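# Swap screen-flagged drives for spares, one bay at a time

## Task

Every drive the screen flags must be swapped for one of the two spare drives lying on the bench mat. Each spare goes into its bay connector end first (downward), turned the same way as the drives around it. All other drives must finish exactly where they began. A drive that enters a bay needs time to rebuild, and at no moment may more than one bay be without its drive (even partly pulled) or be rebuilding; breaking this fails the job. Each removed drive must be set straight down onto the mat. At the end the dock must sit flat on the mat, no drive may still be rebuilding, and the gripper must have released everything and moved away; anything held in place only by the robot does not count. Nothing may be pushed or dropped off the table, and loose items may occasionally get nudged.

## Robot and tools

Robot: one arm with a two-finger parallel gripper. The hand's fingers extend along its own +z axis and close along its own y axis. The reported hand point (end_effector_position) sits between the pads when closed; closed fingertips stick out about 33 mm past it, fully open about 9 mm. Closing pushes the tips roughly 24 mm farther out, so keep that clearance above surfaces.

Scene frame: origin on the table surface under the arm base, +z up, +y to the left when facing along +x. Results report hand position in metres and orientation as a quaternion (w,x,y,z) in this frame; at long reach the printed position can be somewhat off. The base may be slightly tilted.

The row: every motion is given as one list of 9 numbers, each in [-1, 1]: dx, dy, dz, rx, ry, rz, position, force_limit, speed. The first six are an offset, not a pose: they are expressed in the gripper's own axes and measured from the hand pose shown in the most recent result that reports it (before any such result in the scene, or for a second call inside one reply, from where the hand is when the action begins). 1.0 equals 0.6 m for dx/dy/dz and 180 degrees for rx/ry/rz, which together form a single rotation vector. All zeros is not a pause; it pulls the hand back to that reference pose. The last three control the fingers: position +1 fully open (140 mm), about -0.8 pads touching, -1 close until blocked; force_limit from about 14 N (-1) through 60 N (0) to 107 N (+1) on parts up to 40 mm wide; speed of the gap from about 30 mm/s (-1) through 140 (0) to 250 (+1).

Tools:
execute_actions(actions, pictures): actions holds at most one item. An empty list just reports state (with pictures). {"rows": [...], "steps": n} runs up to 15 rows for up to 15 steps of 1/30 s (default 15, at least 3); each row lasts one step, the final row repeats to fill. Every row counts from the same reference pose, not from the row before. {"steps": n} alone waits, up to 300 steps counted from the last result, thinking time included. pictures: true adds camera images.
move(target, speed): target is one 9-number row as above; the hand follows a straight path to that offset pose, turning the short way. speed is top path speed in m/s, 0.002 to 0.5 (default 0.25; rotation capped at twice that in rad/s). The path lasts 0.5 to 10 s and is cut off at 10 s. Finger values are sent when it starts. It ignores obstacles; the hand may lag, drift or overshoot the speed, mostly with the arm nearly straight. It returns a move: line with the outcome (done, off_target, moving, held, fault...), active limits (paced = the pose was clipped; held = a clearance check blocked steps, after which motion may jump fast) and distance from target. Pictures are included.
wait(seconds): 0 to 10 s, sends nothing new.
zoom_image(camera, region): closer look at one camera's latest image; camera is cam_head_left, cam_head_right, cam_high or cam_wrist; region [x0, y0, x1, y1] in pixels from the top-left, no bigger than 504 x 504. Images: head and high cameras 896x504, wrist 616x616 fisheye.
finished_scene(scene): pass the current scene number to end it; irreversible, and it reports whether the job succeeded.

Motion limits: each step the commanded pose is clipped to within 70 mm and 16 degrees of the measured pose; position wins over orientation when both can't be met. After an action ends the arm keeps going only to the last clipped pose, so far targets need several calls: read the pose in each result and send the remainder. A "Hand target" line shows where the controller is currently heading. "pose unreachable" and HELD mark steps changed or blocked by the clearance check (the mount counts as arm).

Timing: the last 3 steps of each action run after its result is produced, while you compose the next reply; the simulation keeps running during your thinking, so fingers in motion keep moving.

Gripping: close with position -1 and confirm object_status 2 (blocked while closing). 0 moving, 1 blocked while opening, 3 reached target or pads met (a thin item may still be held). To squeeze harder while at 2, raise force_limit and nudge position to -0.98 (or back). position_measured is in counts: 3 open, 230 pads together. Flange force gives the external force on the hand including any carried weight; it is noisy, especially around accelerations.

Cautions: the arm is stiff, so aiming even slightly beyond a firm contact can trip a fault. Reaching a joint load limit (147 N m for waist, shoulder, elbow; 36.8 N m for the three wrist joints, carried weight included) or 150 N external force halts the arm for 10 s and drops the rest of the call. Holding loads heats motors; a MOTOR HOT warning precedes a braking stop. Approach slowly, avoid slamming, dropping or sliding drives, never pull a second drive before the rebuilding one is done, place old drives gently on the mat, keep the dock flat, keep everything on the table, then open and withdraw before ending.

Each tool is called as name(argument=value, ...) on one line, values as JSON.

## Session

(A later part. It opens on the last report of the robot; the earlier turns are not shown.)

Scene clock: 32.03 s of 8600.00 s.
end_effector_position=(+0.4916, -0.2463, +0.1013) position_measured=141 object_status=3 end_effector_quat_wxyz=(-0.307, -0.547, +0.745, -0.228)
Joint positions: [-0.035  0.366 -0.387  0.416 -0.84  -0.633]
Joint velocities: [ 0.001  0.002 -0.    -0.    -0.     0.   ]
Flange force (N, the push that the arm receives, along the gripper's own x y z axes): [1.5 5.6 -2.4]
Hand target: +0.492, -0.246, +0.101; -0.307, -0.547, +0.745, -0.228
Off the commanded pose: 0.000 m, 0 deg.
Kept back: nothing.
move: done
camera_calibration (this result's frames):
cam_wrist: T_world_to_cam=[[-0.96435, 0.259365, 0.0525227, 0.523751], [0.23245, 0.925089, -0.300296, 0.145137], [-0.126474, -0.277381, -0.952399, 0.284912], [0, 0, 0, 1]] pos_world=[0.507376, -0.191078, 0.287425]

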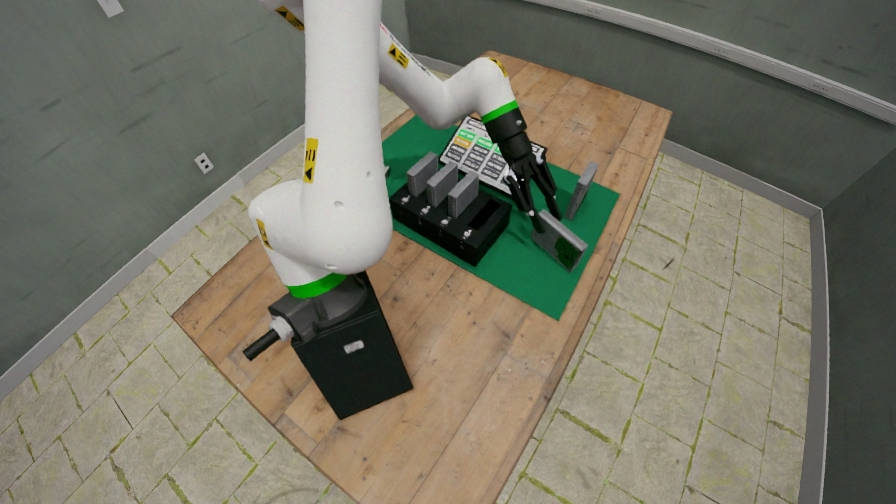

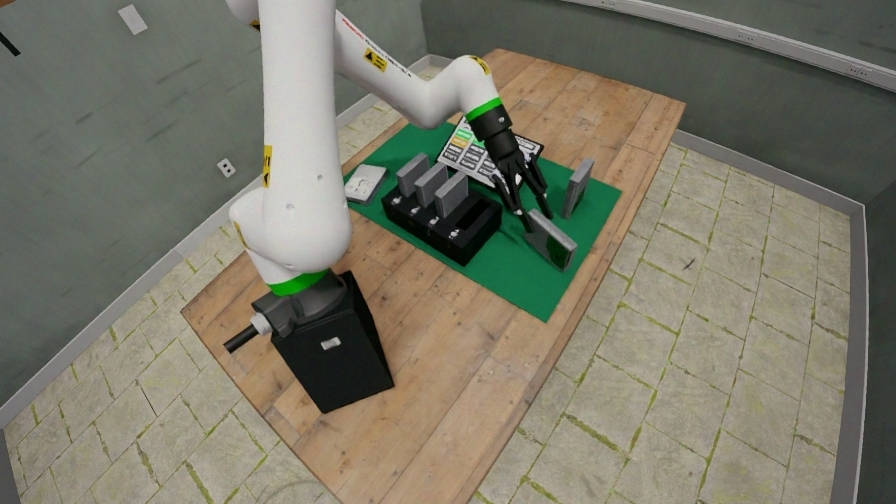

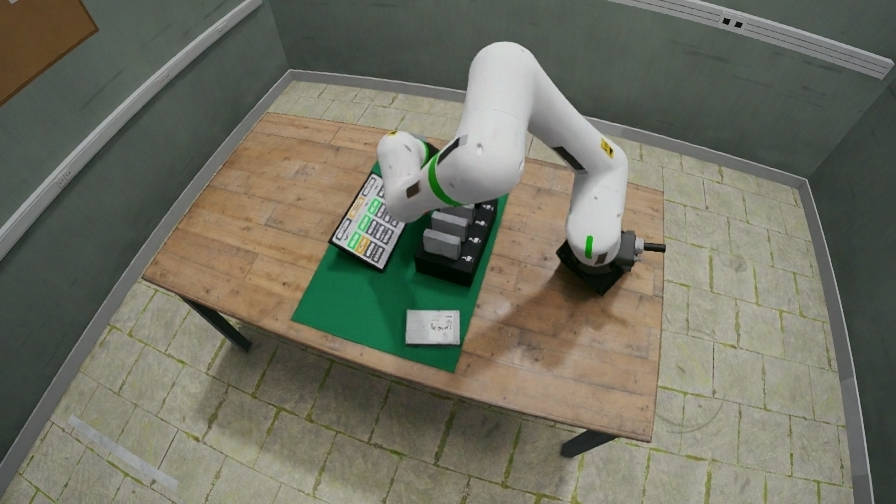

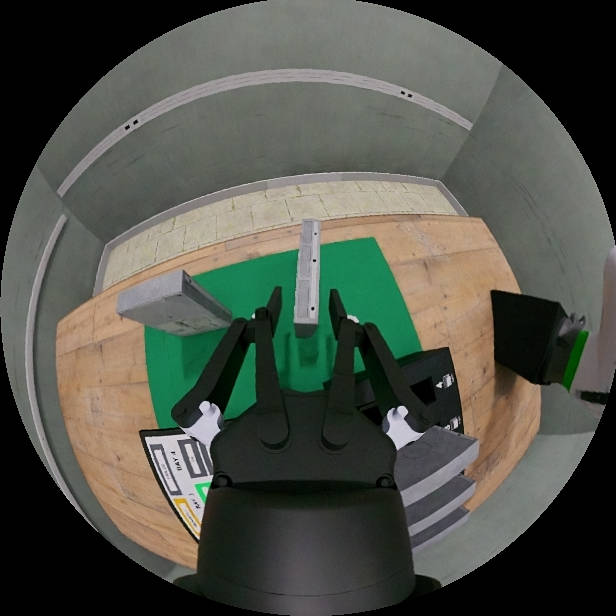

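move(target=[-0.024,0.001,0.024,0,0,0,-0.1,0,0], speed=0.04)

execute_actions(actions=[{"rows":[[0,0,0,0,0,0,-1,0.6,-0.3]],"steps":15}])

move(target=[0.05,0,-0.05,0,0,0,-1,0.6,0], speed=0.08)

move(target=[0.17,0,-0.25,0,-0.25,0,-1,0.6,0], speed=0.2)

move(target=[0,0.05,0,0,0,-0.589,-1,0.6,0], speed=0.4)

move(target=[0,0,0,0,-0.25,0,-1,0.6,0], speed=0.25)

Scene clock: 33.03 s of 8600.00 s.
end_effector_position=(+0.4910, -0.2461, +0.0809) position_measured=141 object_status=3 end_effector_quat_wxyz=(-0.307, -0.547, +0.745, -0.228)
Joint positions: [-0.019  0.398 -0.396  0.43  -0.808 -0.67 ]
Joint velocities: [ 0.     0.     0.001 -0.     0.     0.001]
Flange force (N, the push that the arm receives, along the gripper's own x y z axes): [2.2 0.1 -3.4]
Hand target: +0.491, -0.246, +0.081; -0.307, -0.547, +0.745, -0.228
Off the commanded pose: 0.000 m, 0 deg.
Kept back: nothing.
move: done
camera_calibration (this result's frames):
cam_wrist: T_world_to_cam=[[-0.964326, 0.259452, 0.052541, 0.524206], [0.23254, 0.925093, -0.300213, 0.138956], [-0.126496, -0.277285, -0.952424, 0.265519], [0, 0, 0, 1]] pos_world=[0.50678, -0.190929, 0.267061]

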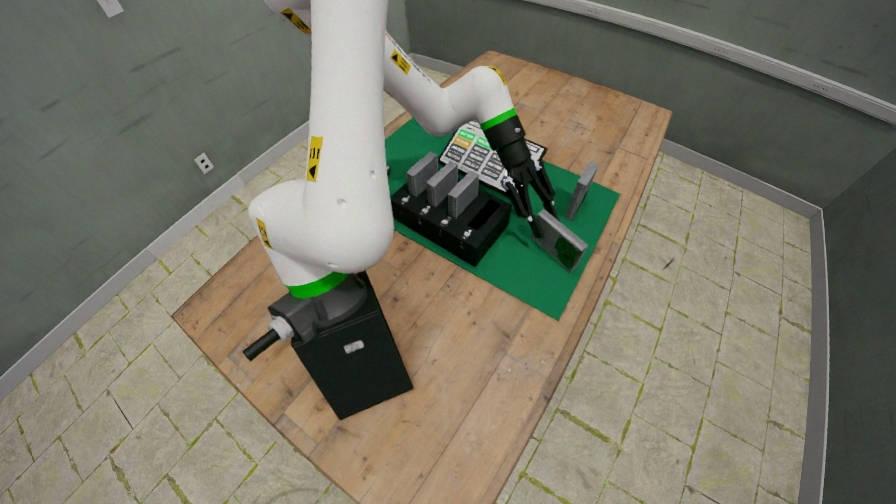

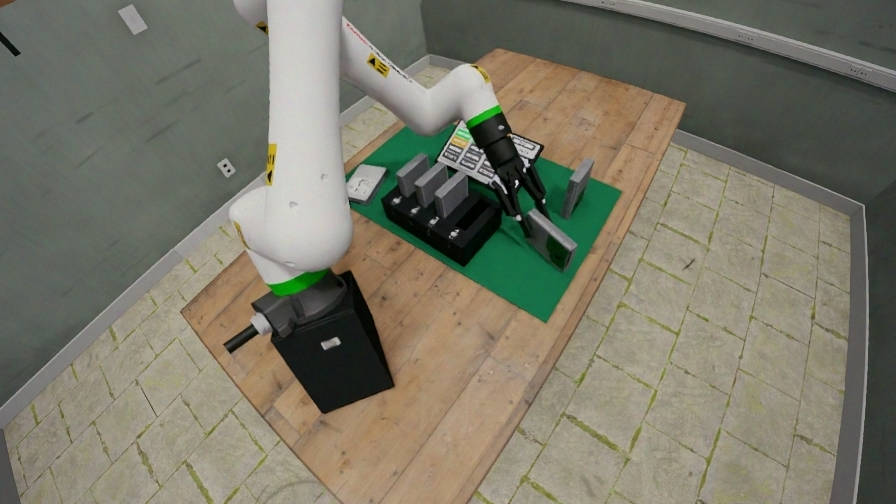

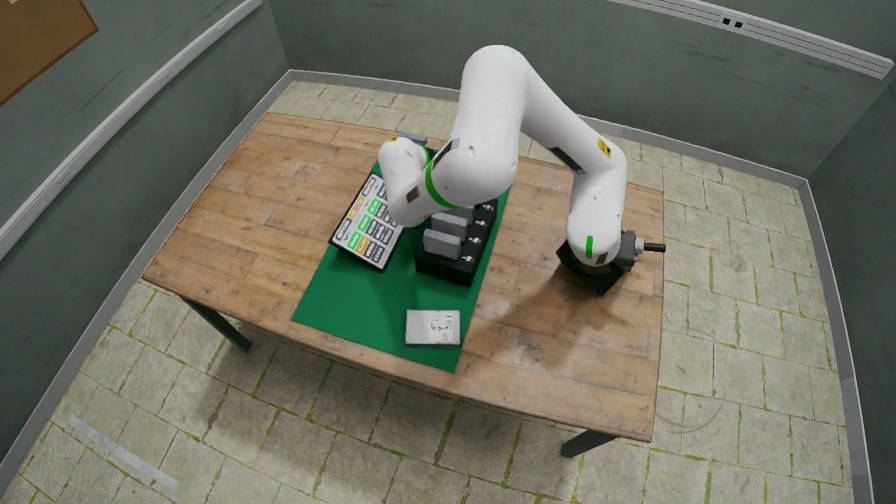

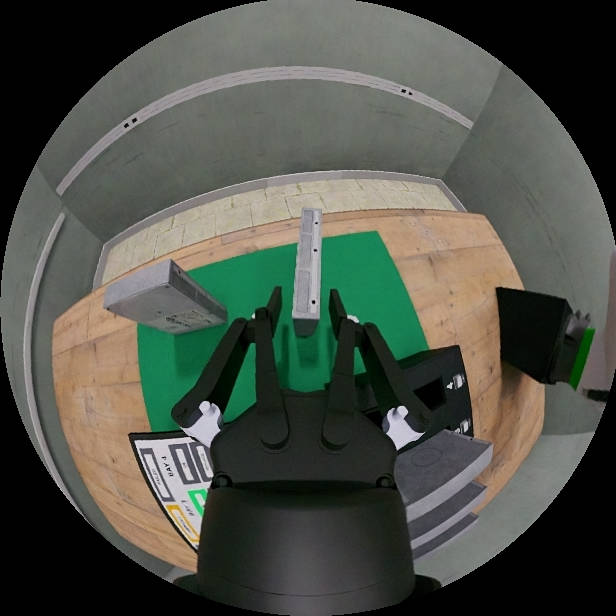

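Scene clock: 33.43 s of 8600.00 s.
end_effector_position=(+0.4909, -0.2461, +0.0809) position_measured=196 object_status=0 end_effector_quat_wxyz=(-0.307, -0.547, +0.745, -0.228)
Joint positions: [-0.019  0.398 -0.396  0.43  -0.808 -0.67 ]
Joint velocities: [-0.    -0.001 -0.001  0.    -0.001 -0.001]
Flange force (N, the push that the arm receives, along the gripper's own x y z axes): [1.6 4.8 -15.7]
Steps of this call (steps 1 to 12: the first 12 steps of this action). Readings (end_effector_position | what the end effector reports):
1: (+0.4909, -0.2461, +0.0809) | position_measured=141 object_status=0
2: (+0.4909, -0.2461, +0.0809) | position_measured=144 object_status=0
4: (+0.4909, -0.2461, +0.0809) | position_measured=155 object_status=0
8: (+0.4909, -0.2461, +0.0809) | position_measured=178 object_status=0
12: the state above

Scene clock: 34.47 s of 8600.00 s.
end_effector_position=(+0.4910, -0.2461, +0.1234) position_measured=196 object_status=2 end_effector_quat_wxyz=(-0.307, -0.547, +0.745, -0.228)
Joint positions: [-0.052  0.33  -0.38   0.403 -0.875 -0.595]
Joint velocities: [ 0.    -0.     0.001  0.    -0.     0.001]
Flange force (N, the push that the arm receives, along the gripper's own x y z axes): [-5.3 3.4 -1.3]
Hand target: +0.491, -0.246, +0.123; -0.307, -0.547, +0.745, -0.228
Off your previous action's commanded pose: 0.000 m, 0 deg at its last step (step 3 of this call).
Off the commanded pose: 0.000 m, 0 deg.
Kept back: nothing.
move: done
camera_calibration (this result's frames):
cam_wrist: T_world_to_cam=[[-0.96437, 0.259284, 0.0525586, 0.521981], [0.232349, 0.92508, -0.300401, 0.15178], [-0.12651, -0.277486, -0.952364, 0.30588], [0, 0, 0, 1]] pos_world=[0.506814, -0.190873, 0.309469]

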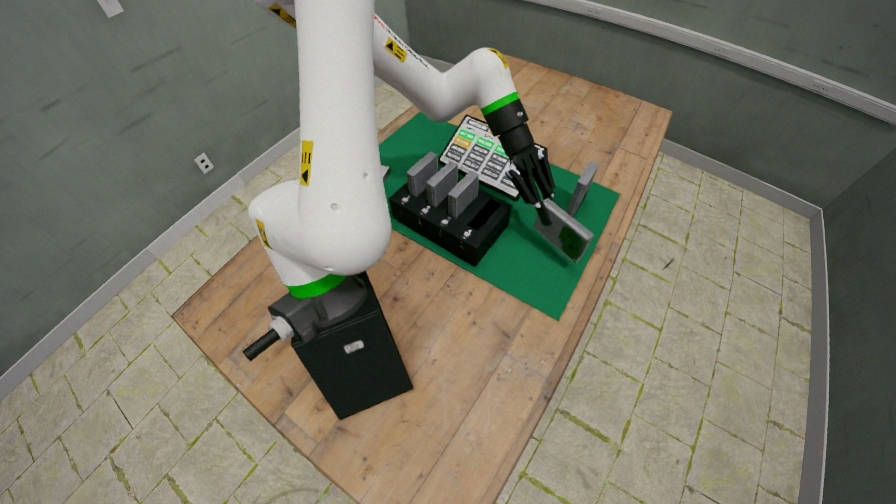

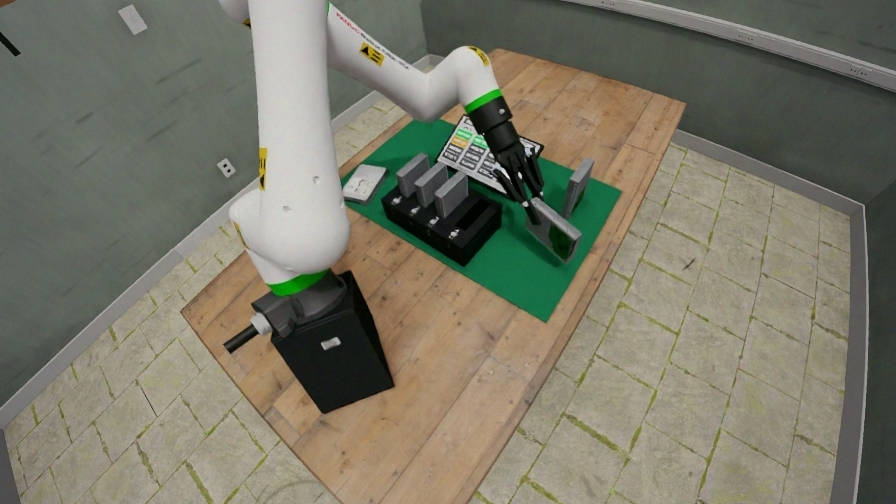

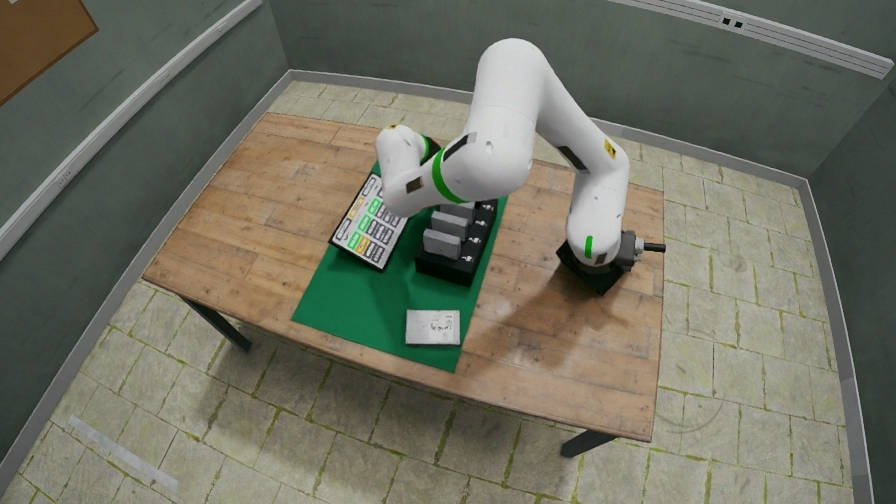

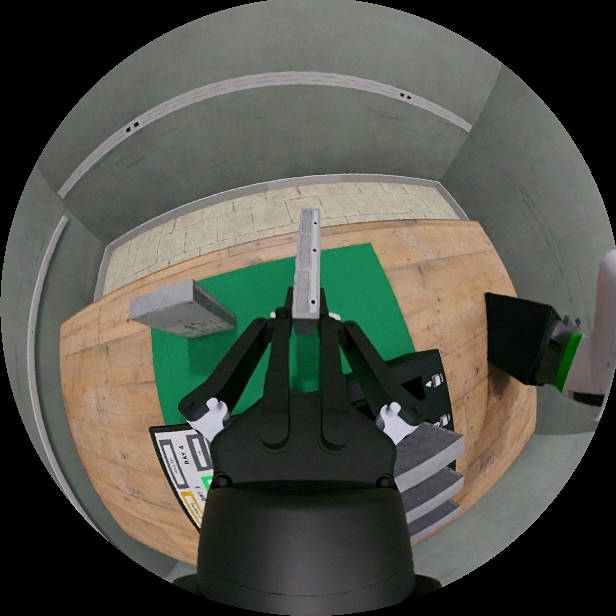

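Scene clock: 36.77 s of 8600.00 s.
end_effector_position=(+0.5017, -0.2140, +0.3022) position_measured=196 object_status=2 end_effector_quat_wxyz=(-0.000, -0.592, +0.806, -0.002)
Joint positions: [-0.698  0.328  0.244 -0.51  -1.551  0.388]
Joint velocities: [-0.001  0.     0.001 -0.     0.    -0.   ]
Flange force (N, the push that the arm receives, along the gripper's own x y z axes): [-2.4 -0.7 4.4]
Hand target: +0.502, -0.214, +0.302; -0.000, -0.592, +0.806, -0.002
Off the commanded pose: 0.001 m, 0 deg.
Kept back: nothing.
move: done
camera_calibration (this result's frames):
cam_wrist: T_world_to_cam=[[-0.972366, 0.233302, 0.00867684, 0.526262], [0.211353, 0.863881, 0.457208, -0.0582357], [0.0991718, 0.446408, -0.889317, 0.509118], [0, 0, 0, 1]] pos_world=[0.473538, -0.299744, 0.474827]

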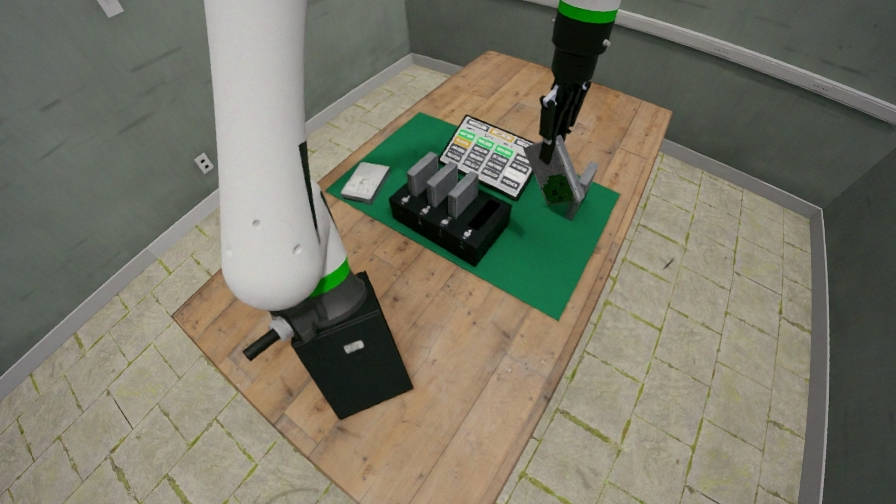

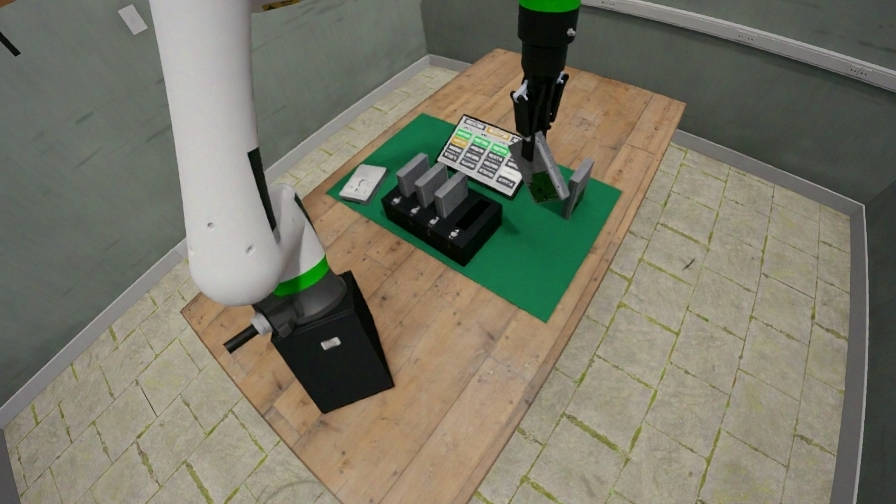

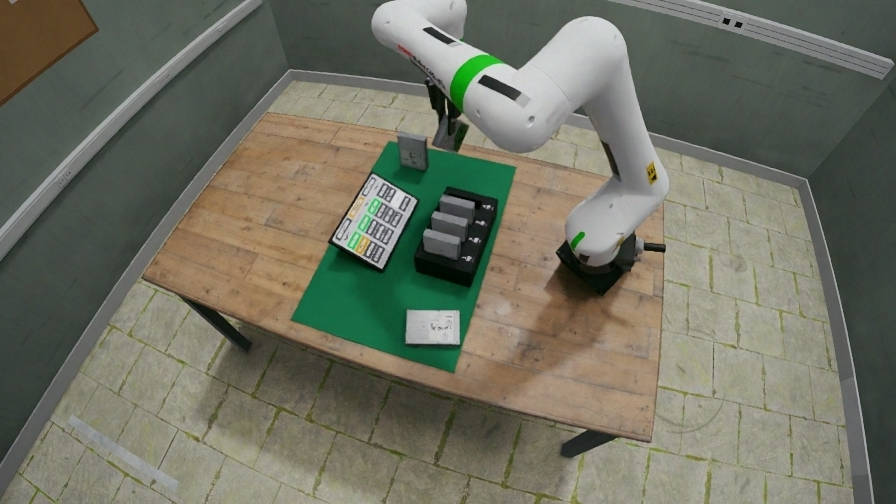

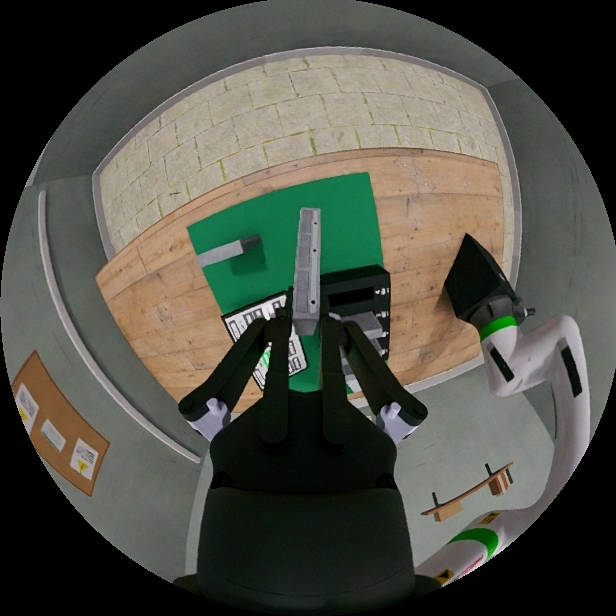

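Scene clock: 39.53 s of 8600.00 s.
end_effector_position=(+0.4730, -0.2051, +0.3022) position_measured=196 object_status=2 end_effector_quat_wxyz=(+0.002, +1.000, -0.011, +0.001)
Joint positions: [-0.716  0.269  0.159 -0.509 -1.537  2.267]
Joint velocities: [ 0.     0.002 -0.001 -0.     0.001 -0.001]
Flange force (N, the push that the arm receives, along the gripper's own x y z axes): [-4.7 -6.3 7.9]
Hand target: +0.473, -0.205, +0.302; +0.002, +1.000, -0.012, +0.001
Off the commanded pose: 0.000 m, 0 deg.
Kept back: nothing.
move: done
camera_calibration (this result's frames):
cam_wrist: T_world_to_cam=[[0.0440931, -0.998891, 0.0165042, -0.239582], [-0.888427, -0.0316509, 0.457926, 0.27648], [-0.456895, -0.0348541, -0.888837, 0.672196], [0, 0, 0, 1]] pos_world=[0.56332, -0.207137, 0.47482]

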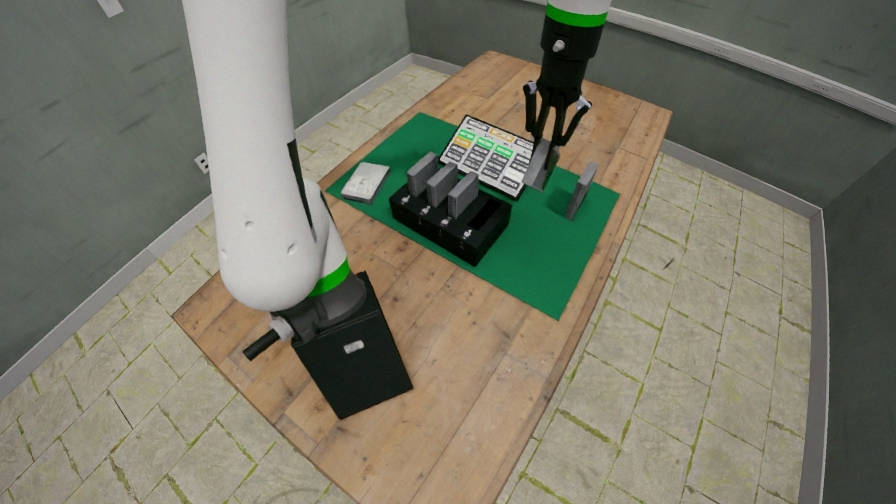

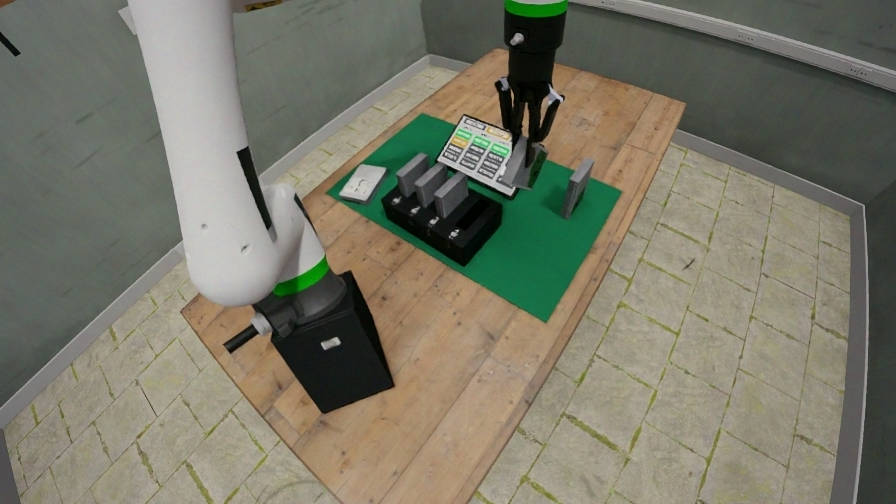

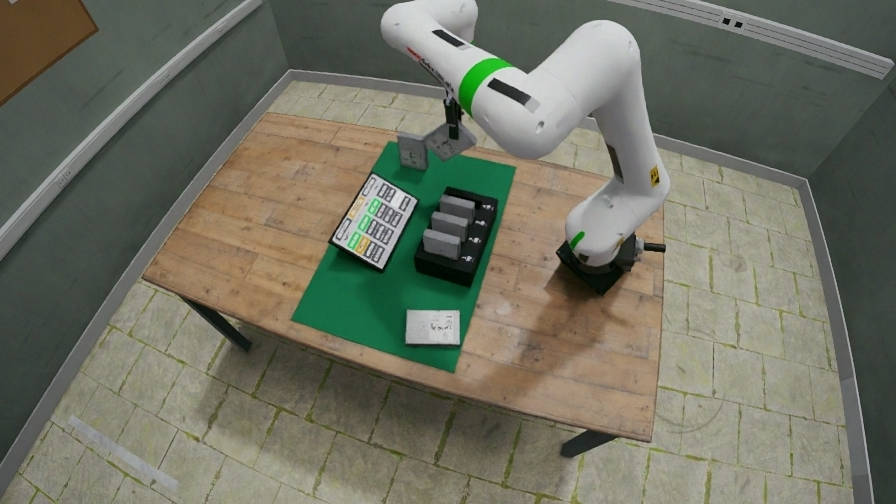

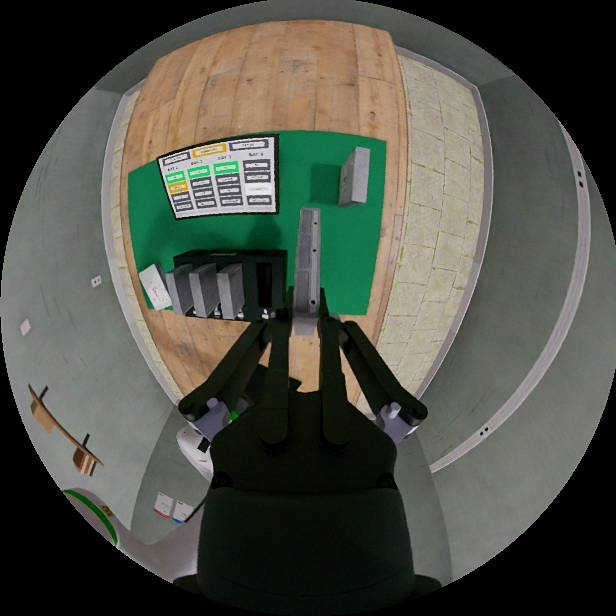

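Scene clock: 41.47 s of 8600.00 s.
end_effector_position=(+0.4726, -0.2050, +0.3014) position_measured=196 object_status=2 end_effector_quat_wxyz=(-0.002, +0.924, -0.011, -0.381)
Joint positions: [-0.435  0.776  0.739 -0.156 -2.173  2.08 ]
Joint velocities: [ 0.001  0.002  0.001  0.    -0.    -0.   ]
Flange force (N, the push that the arm receives, along the gripper's own x y z axes): [-0.6 -2.2 8.2]
Hand target: +0.473, -0.205, +0.301; -0.003, +0.924, -0.011, -0.381
Off the commanded pose: 0.001 m, 0 deg.
Kept back: nothing.
move: done
camera_calibration (this result's frames):
cam_wrist: T_world_to_cam=[[0.0345164, -0.998792, -0.0349744, -0.219372], [-0.305244, -0.0438588, 0.951264, -0.15031], [-0.951648, -0.0221585, -0.306389, 0.732144], [0, 0, 0, 1]] pos_world=[0.658434, -0.209476, 0.359633]

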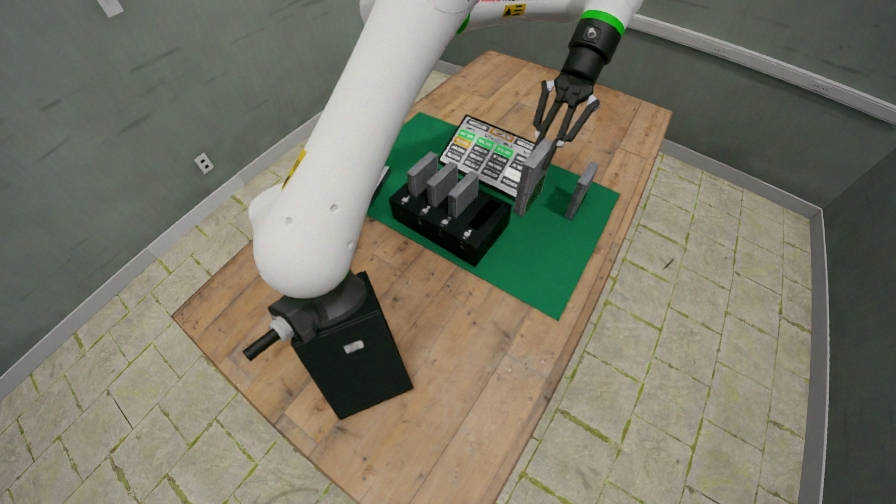

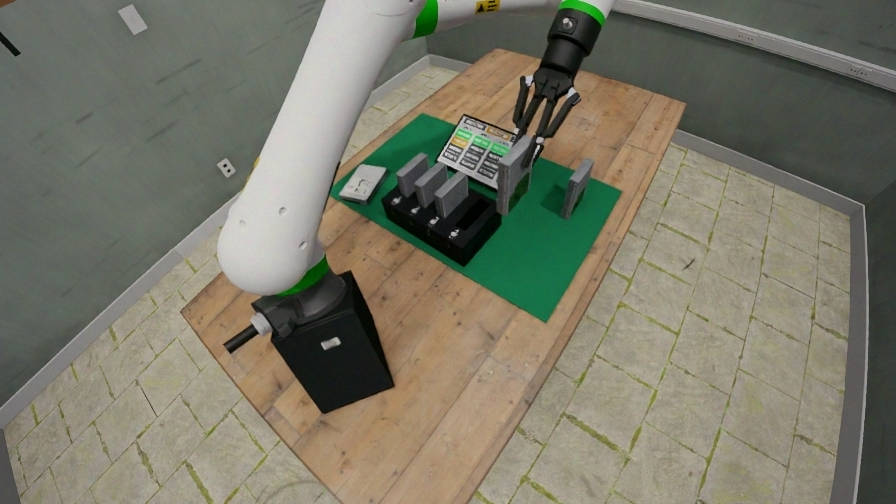

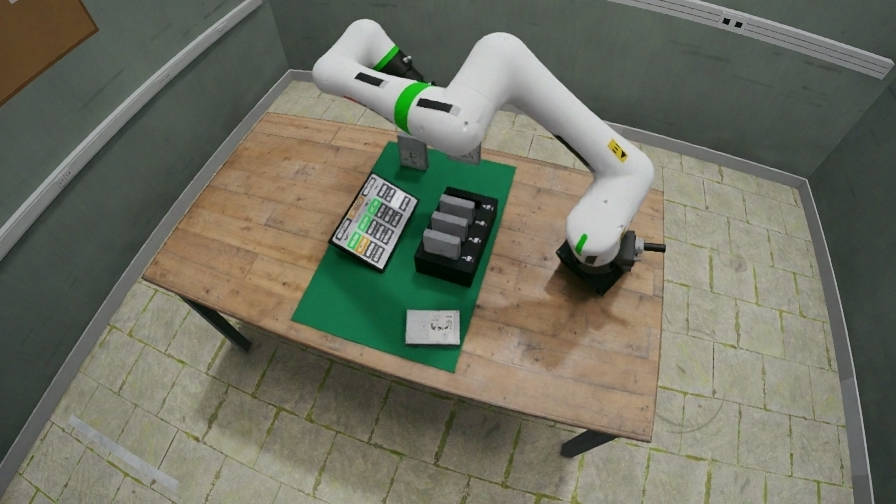

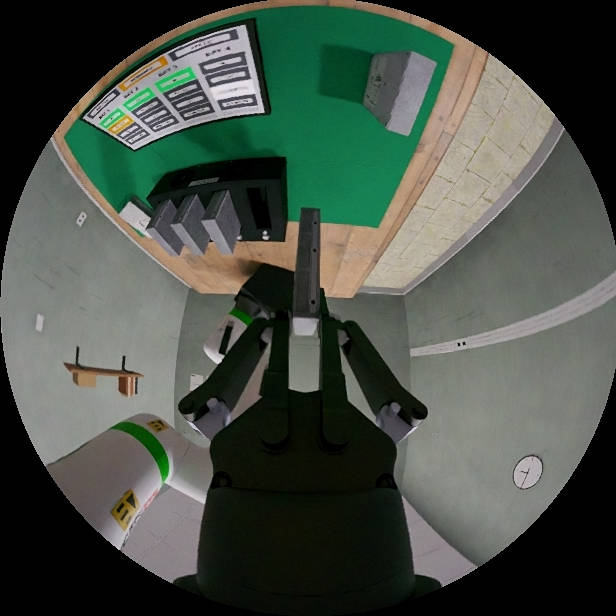

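move(target=[0.0485,-0.1543,0.115,0,-0.0015,0,-1,0.6,0], speed=0.1)

zoom_image(camera="cam_head_right", region=[410, 140, 530, 260])

zoom_image(camera="cam_wrist", region=[220, 150, 380, 290])

Scene clock: 43.20 s of 8600.00 s.
end_effector_position=(+0.4464, -0.1118, +0.2317) position_measured=196 object_status=2 end_effector_quat_wxyz=(-0.003, +0.924, -0.011, -0.383)
Joint positions: [-0.283  0.602  0.415 -0.239 -2.     1.945]
Joint velocities: [-0.     0.001 -0.    -0.001 -0.002 -0.002]
Flange force (N, the push that the arm receives, along the gripper's own x y z axes): [-4.1 -5.1 11.4]
Hand target: +0.446, -0.112, +0.232; -0.003, +0.924, -0.011, -0.383
Off the commanded pose: 0.000 m, 0 deg.
Kept back: nothing.
move: done
camera_calibration (this result's frames):
cam_wrist: T_world_to_cam=[[0.03369, -0.998791, -0.035802, -0.127258], [-0.300992, -0.0442989, 0.952597, -0.0902338], [-0.953031, -0.0213169, -0.302121, 0.687606], [0, 0, 0, 1]] pos_world=[0.632437, -0.116444, 0.28914]

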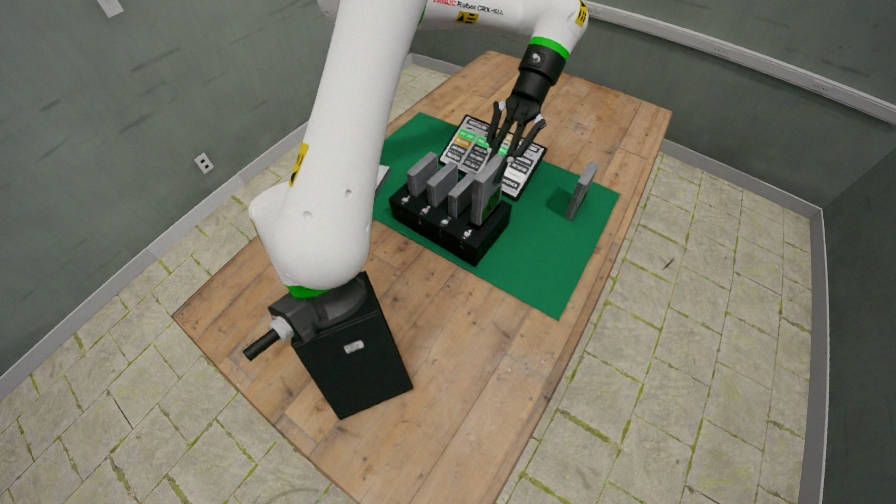

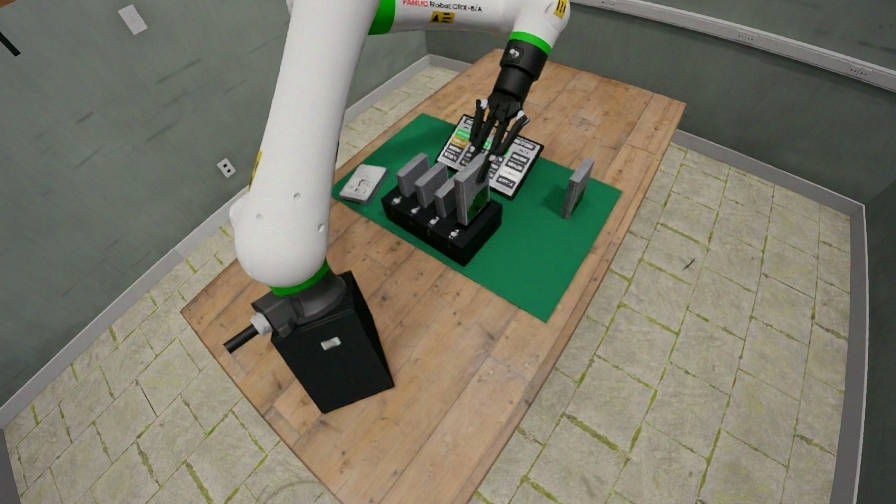

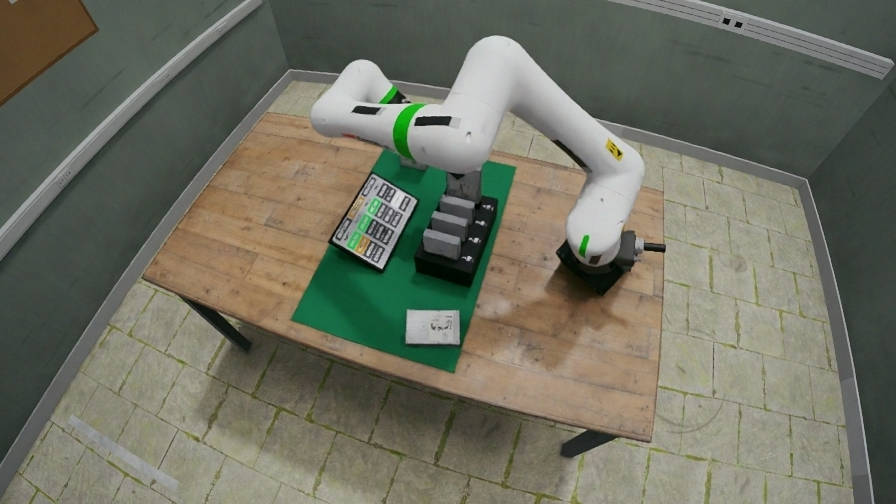

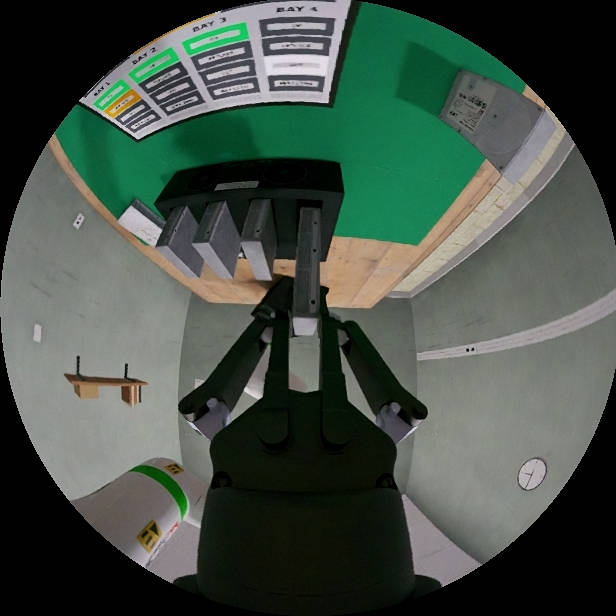

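Region (410, 140, 530, 260) of cam_head_right's 896x504 image, scaled by 4.200, with more detail than that image has.

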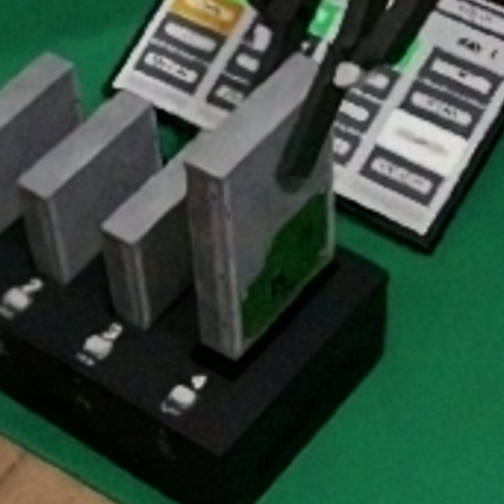

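Region (220, 150, 380, 290) of cam_wrist's 616x616 image, scaled by 3.150, with more detail than that image has; it fills the top 441 rows of this view, and the rest is white.

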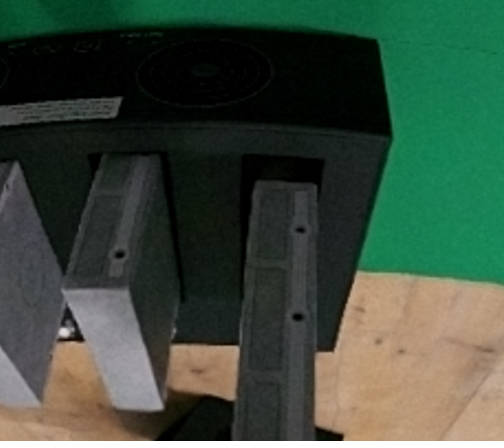

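Shift −y 2 mm, down 11 mm.

move(target=[0.013,-0.0033,0.013,0,0,0,-1,0.6,0], speed=0.015)

zoom_image(camera="cam_head_right", region=[430, 170, 510, 250])

zoom_image(camera="cam_wrist", region=[230, 170, 350, 260])

Scene clock: 44.40 s of 8600.00 s.
end_effector_position=(+0.4463, -0.1098, +0.2207) position_measured=196 object_status=2 end_effector_quat_wxyz=(-0.003, +0.924, -0.011, -0.383)
Joint positions: [-0.272  0.608  0.403 -0.244 -1.981  1.938]
Joint velocities: [-0.     0.    -0.001 -0.     0.     0.001]
Flange force (N, the push that the arm receives, along the gripper's own x y z axes): [-3.7 -6.8 7.2]
Hand target: +0.446, -0.110, +0.221; -0.003, +0.924, -0.011, -0.383
Off the commanded pose: 0.000 m, 0 deg.
Kept back: nothing.
move: done
camera_calibration (this result's frames):
cam_wrist: T_world_to_cam=[[0.033626, -0.998791, -0.0358457, -0.125652], [-0.300997, -0.0443214, 0.952594, -0.0796293], [-0.953032, -0.0212425, -0.302124, 0.684303], [0, 0, 0, 1]] pos_world=[0.63242, -0.114493, 0.278095]

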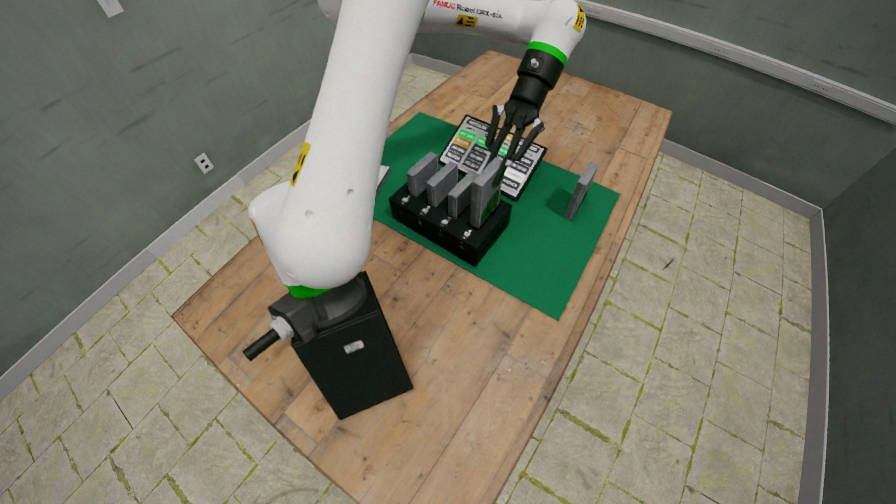

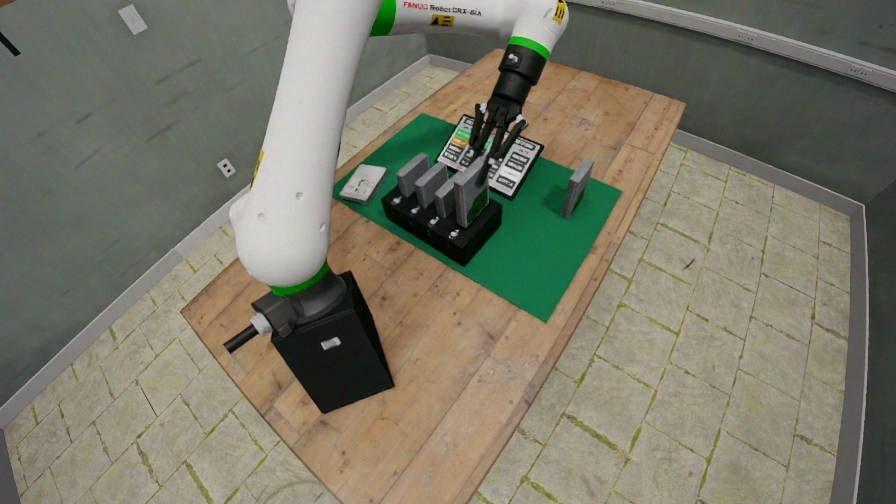

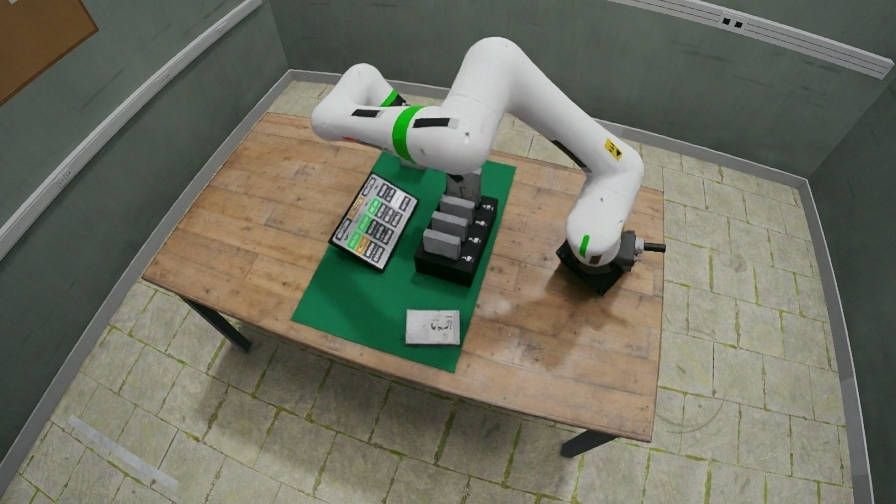

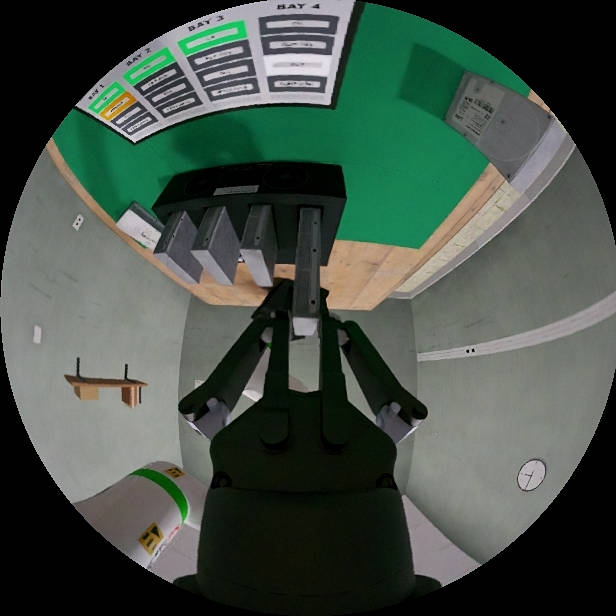

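Region (430, 170, 510, 250) of cam_head_right's 896x504 image, scaled by 6.300, with more detail than that image has.

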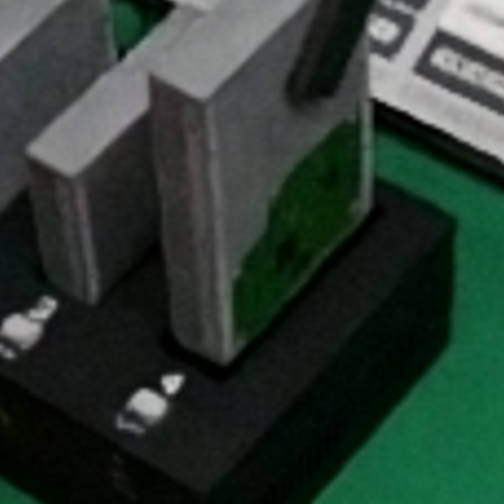

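Region (230, 170, 350, 260) of cam_wrist's 616x616 image, scaled by 4.200, with more detail than that image has; it fills the top 378 rows of this view, and the rest is white.

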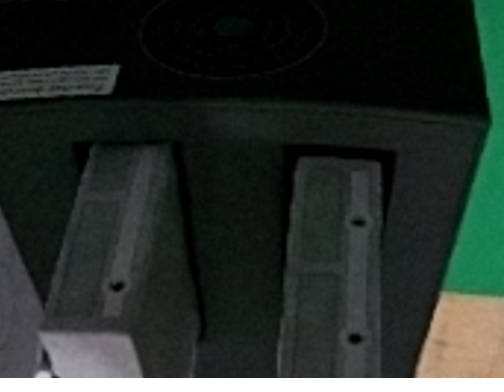

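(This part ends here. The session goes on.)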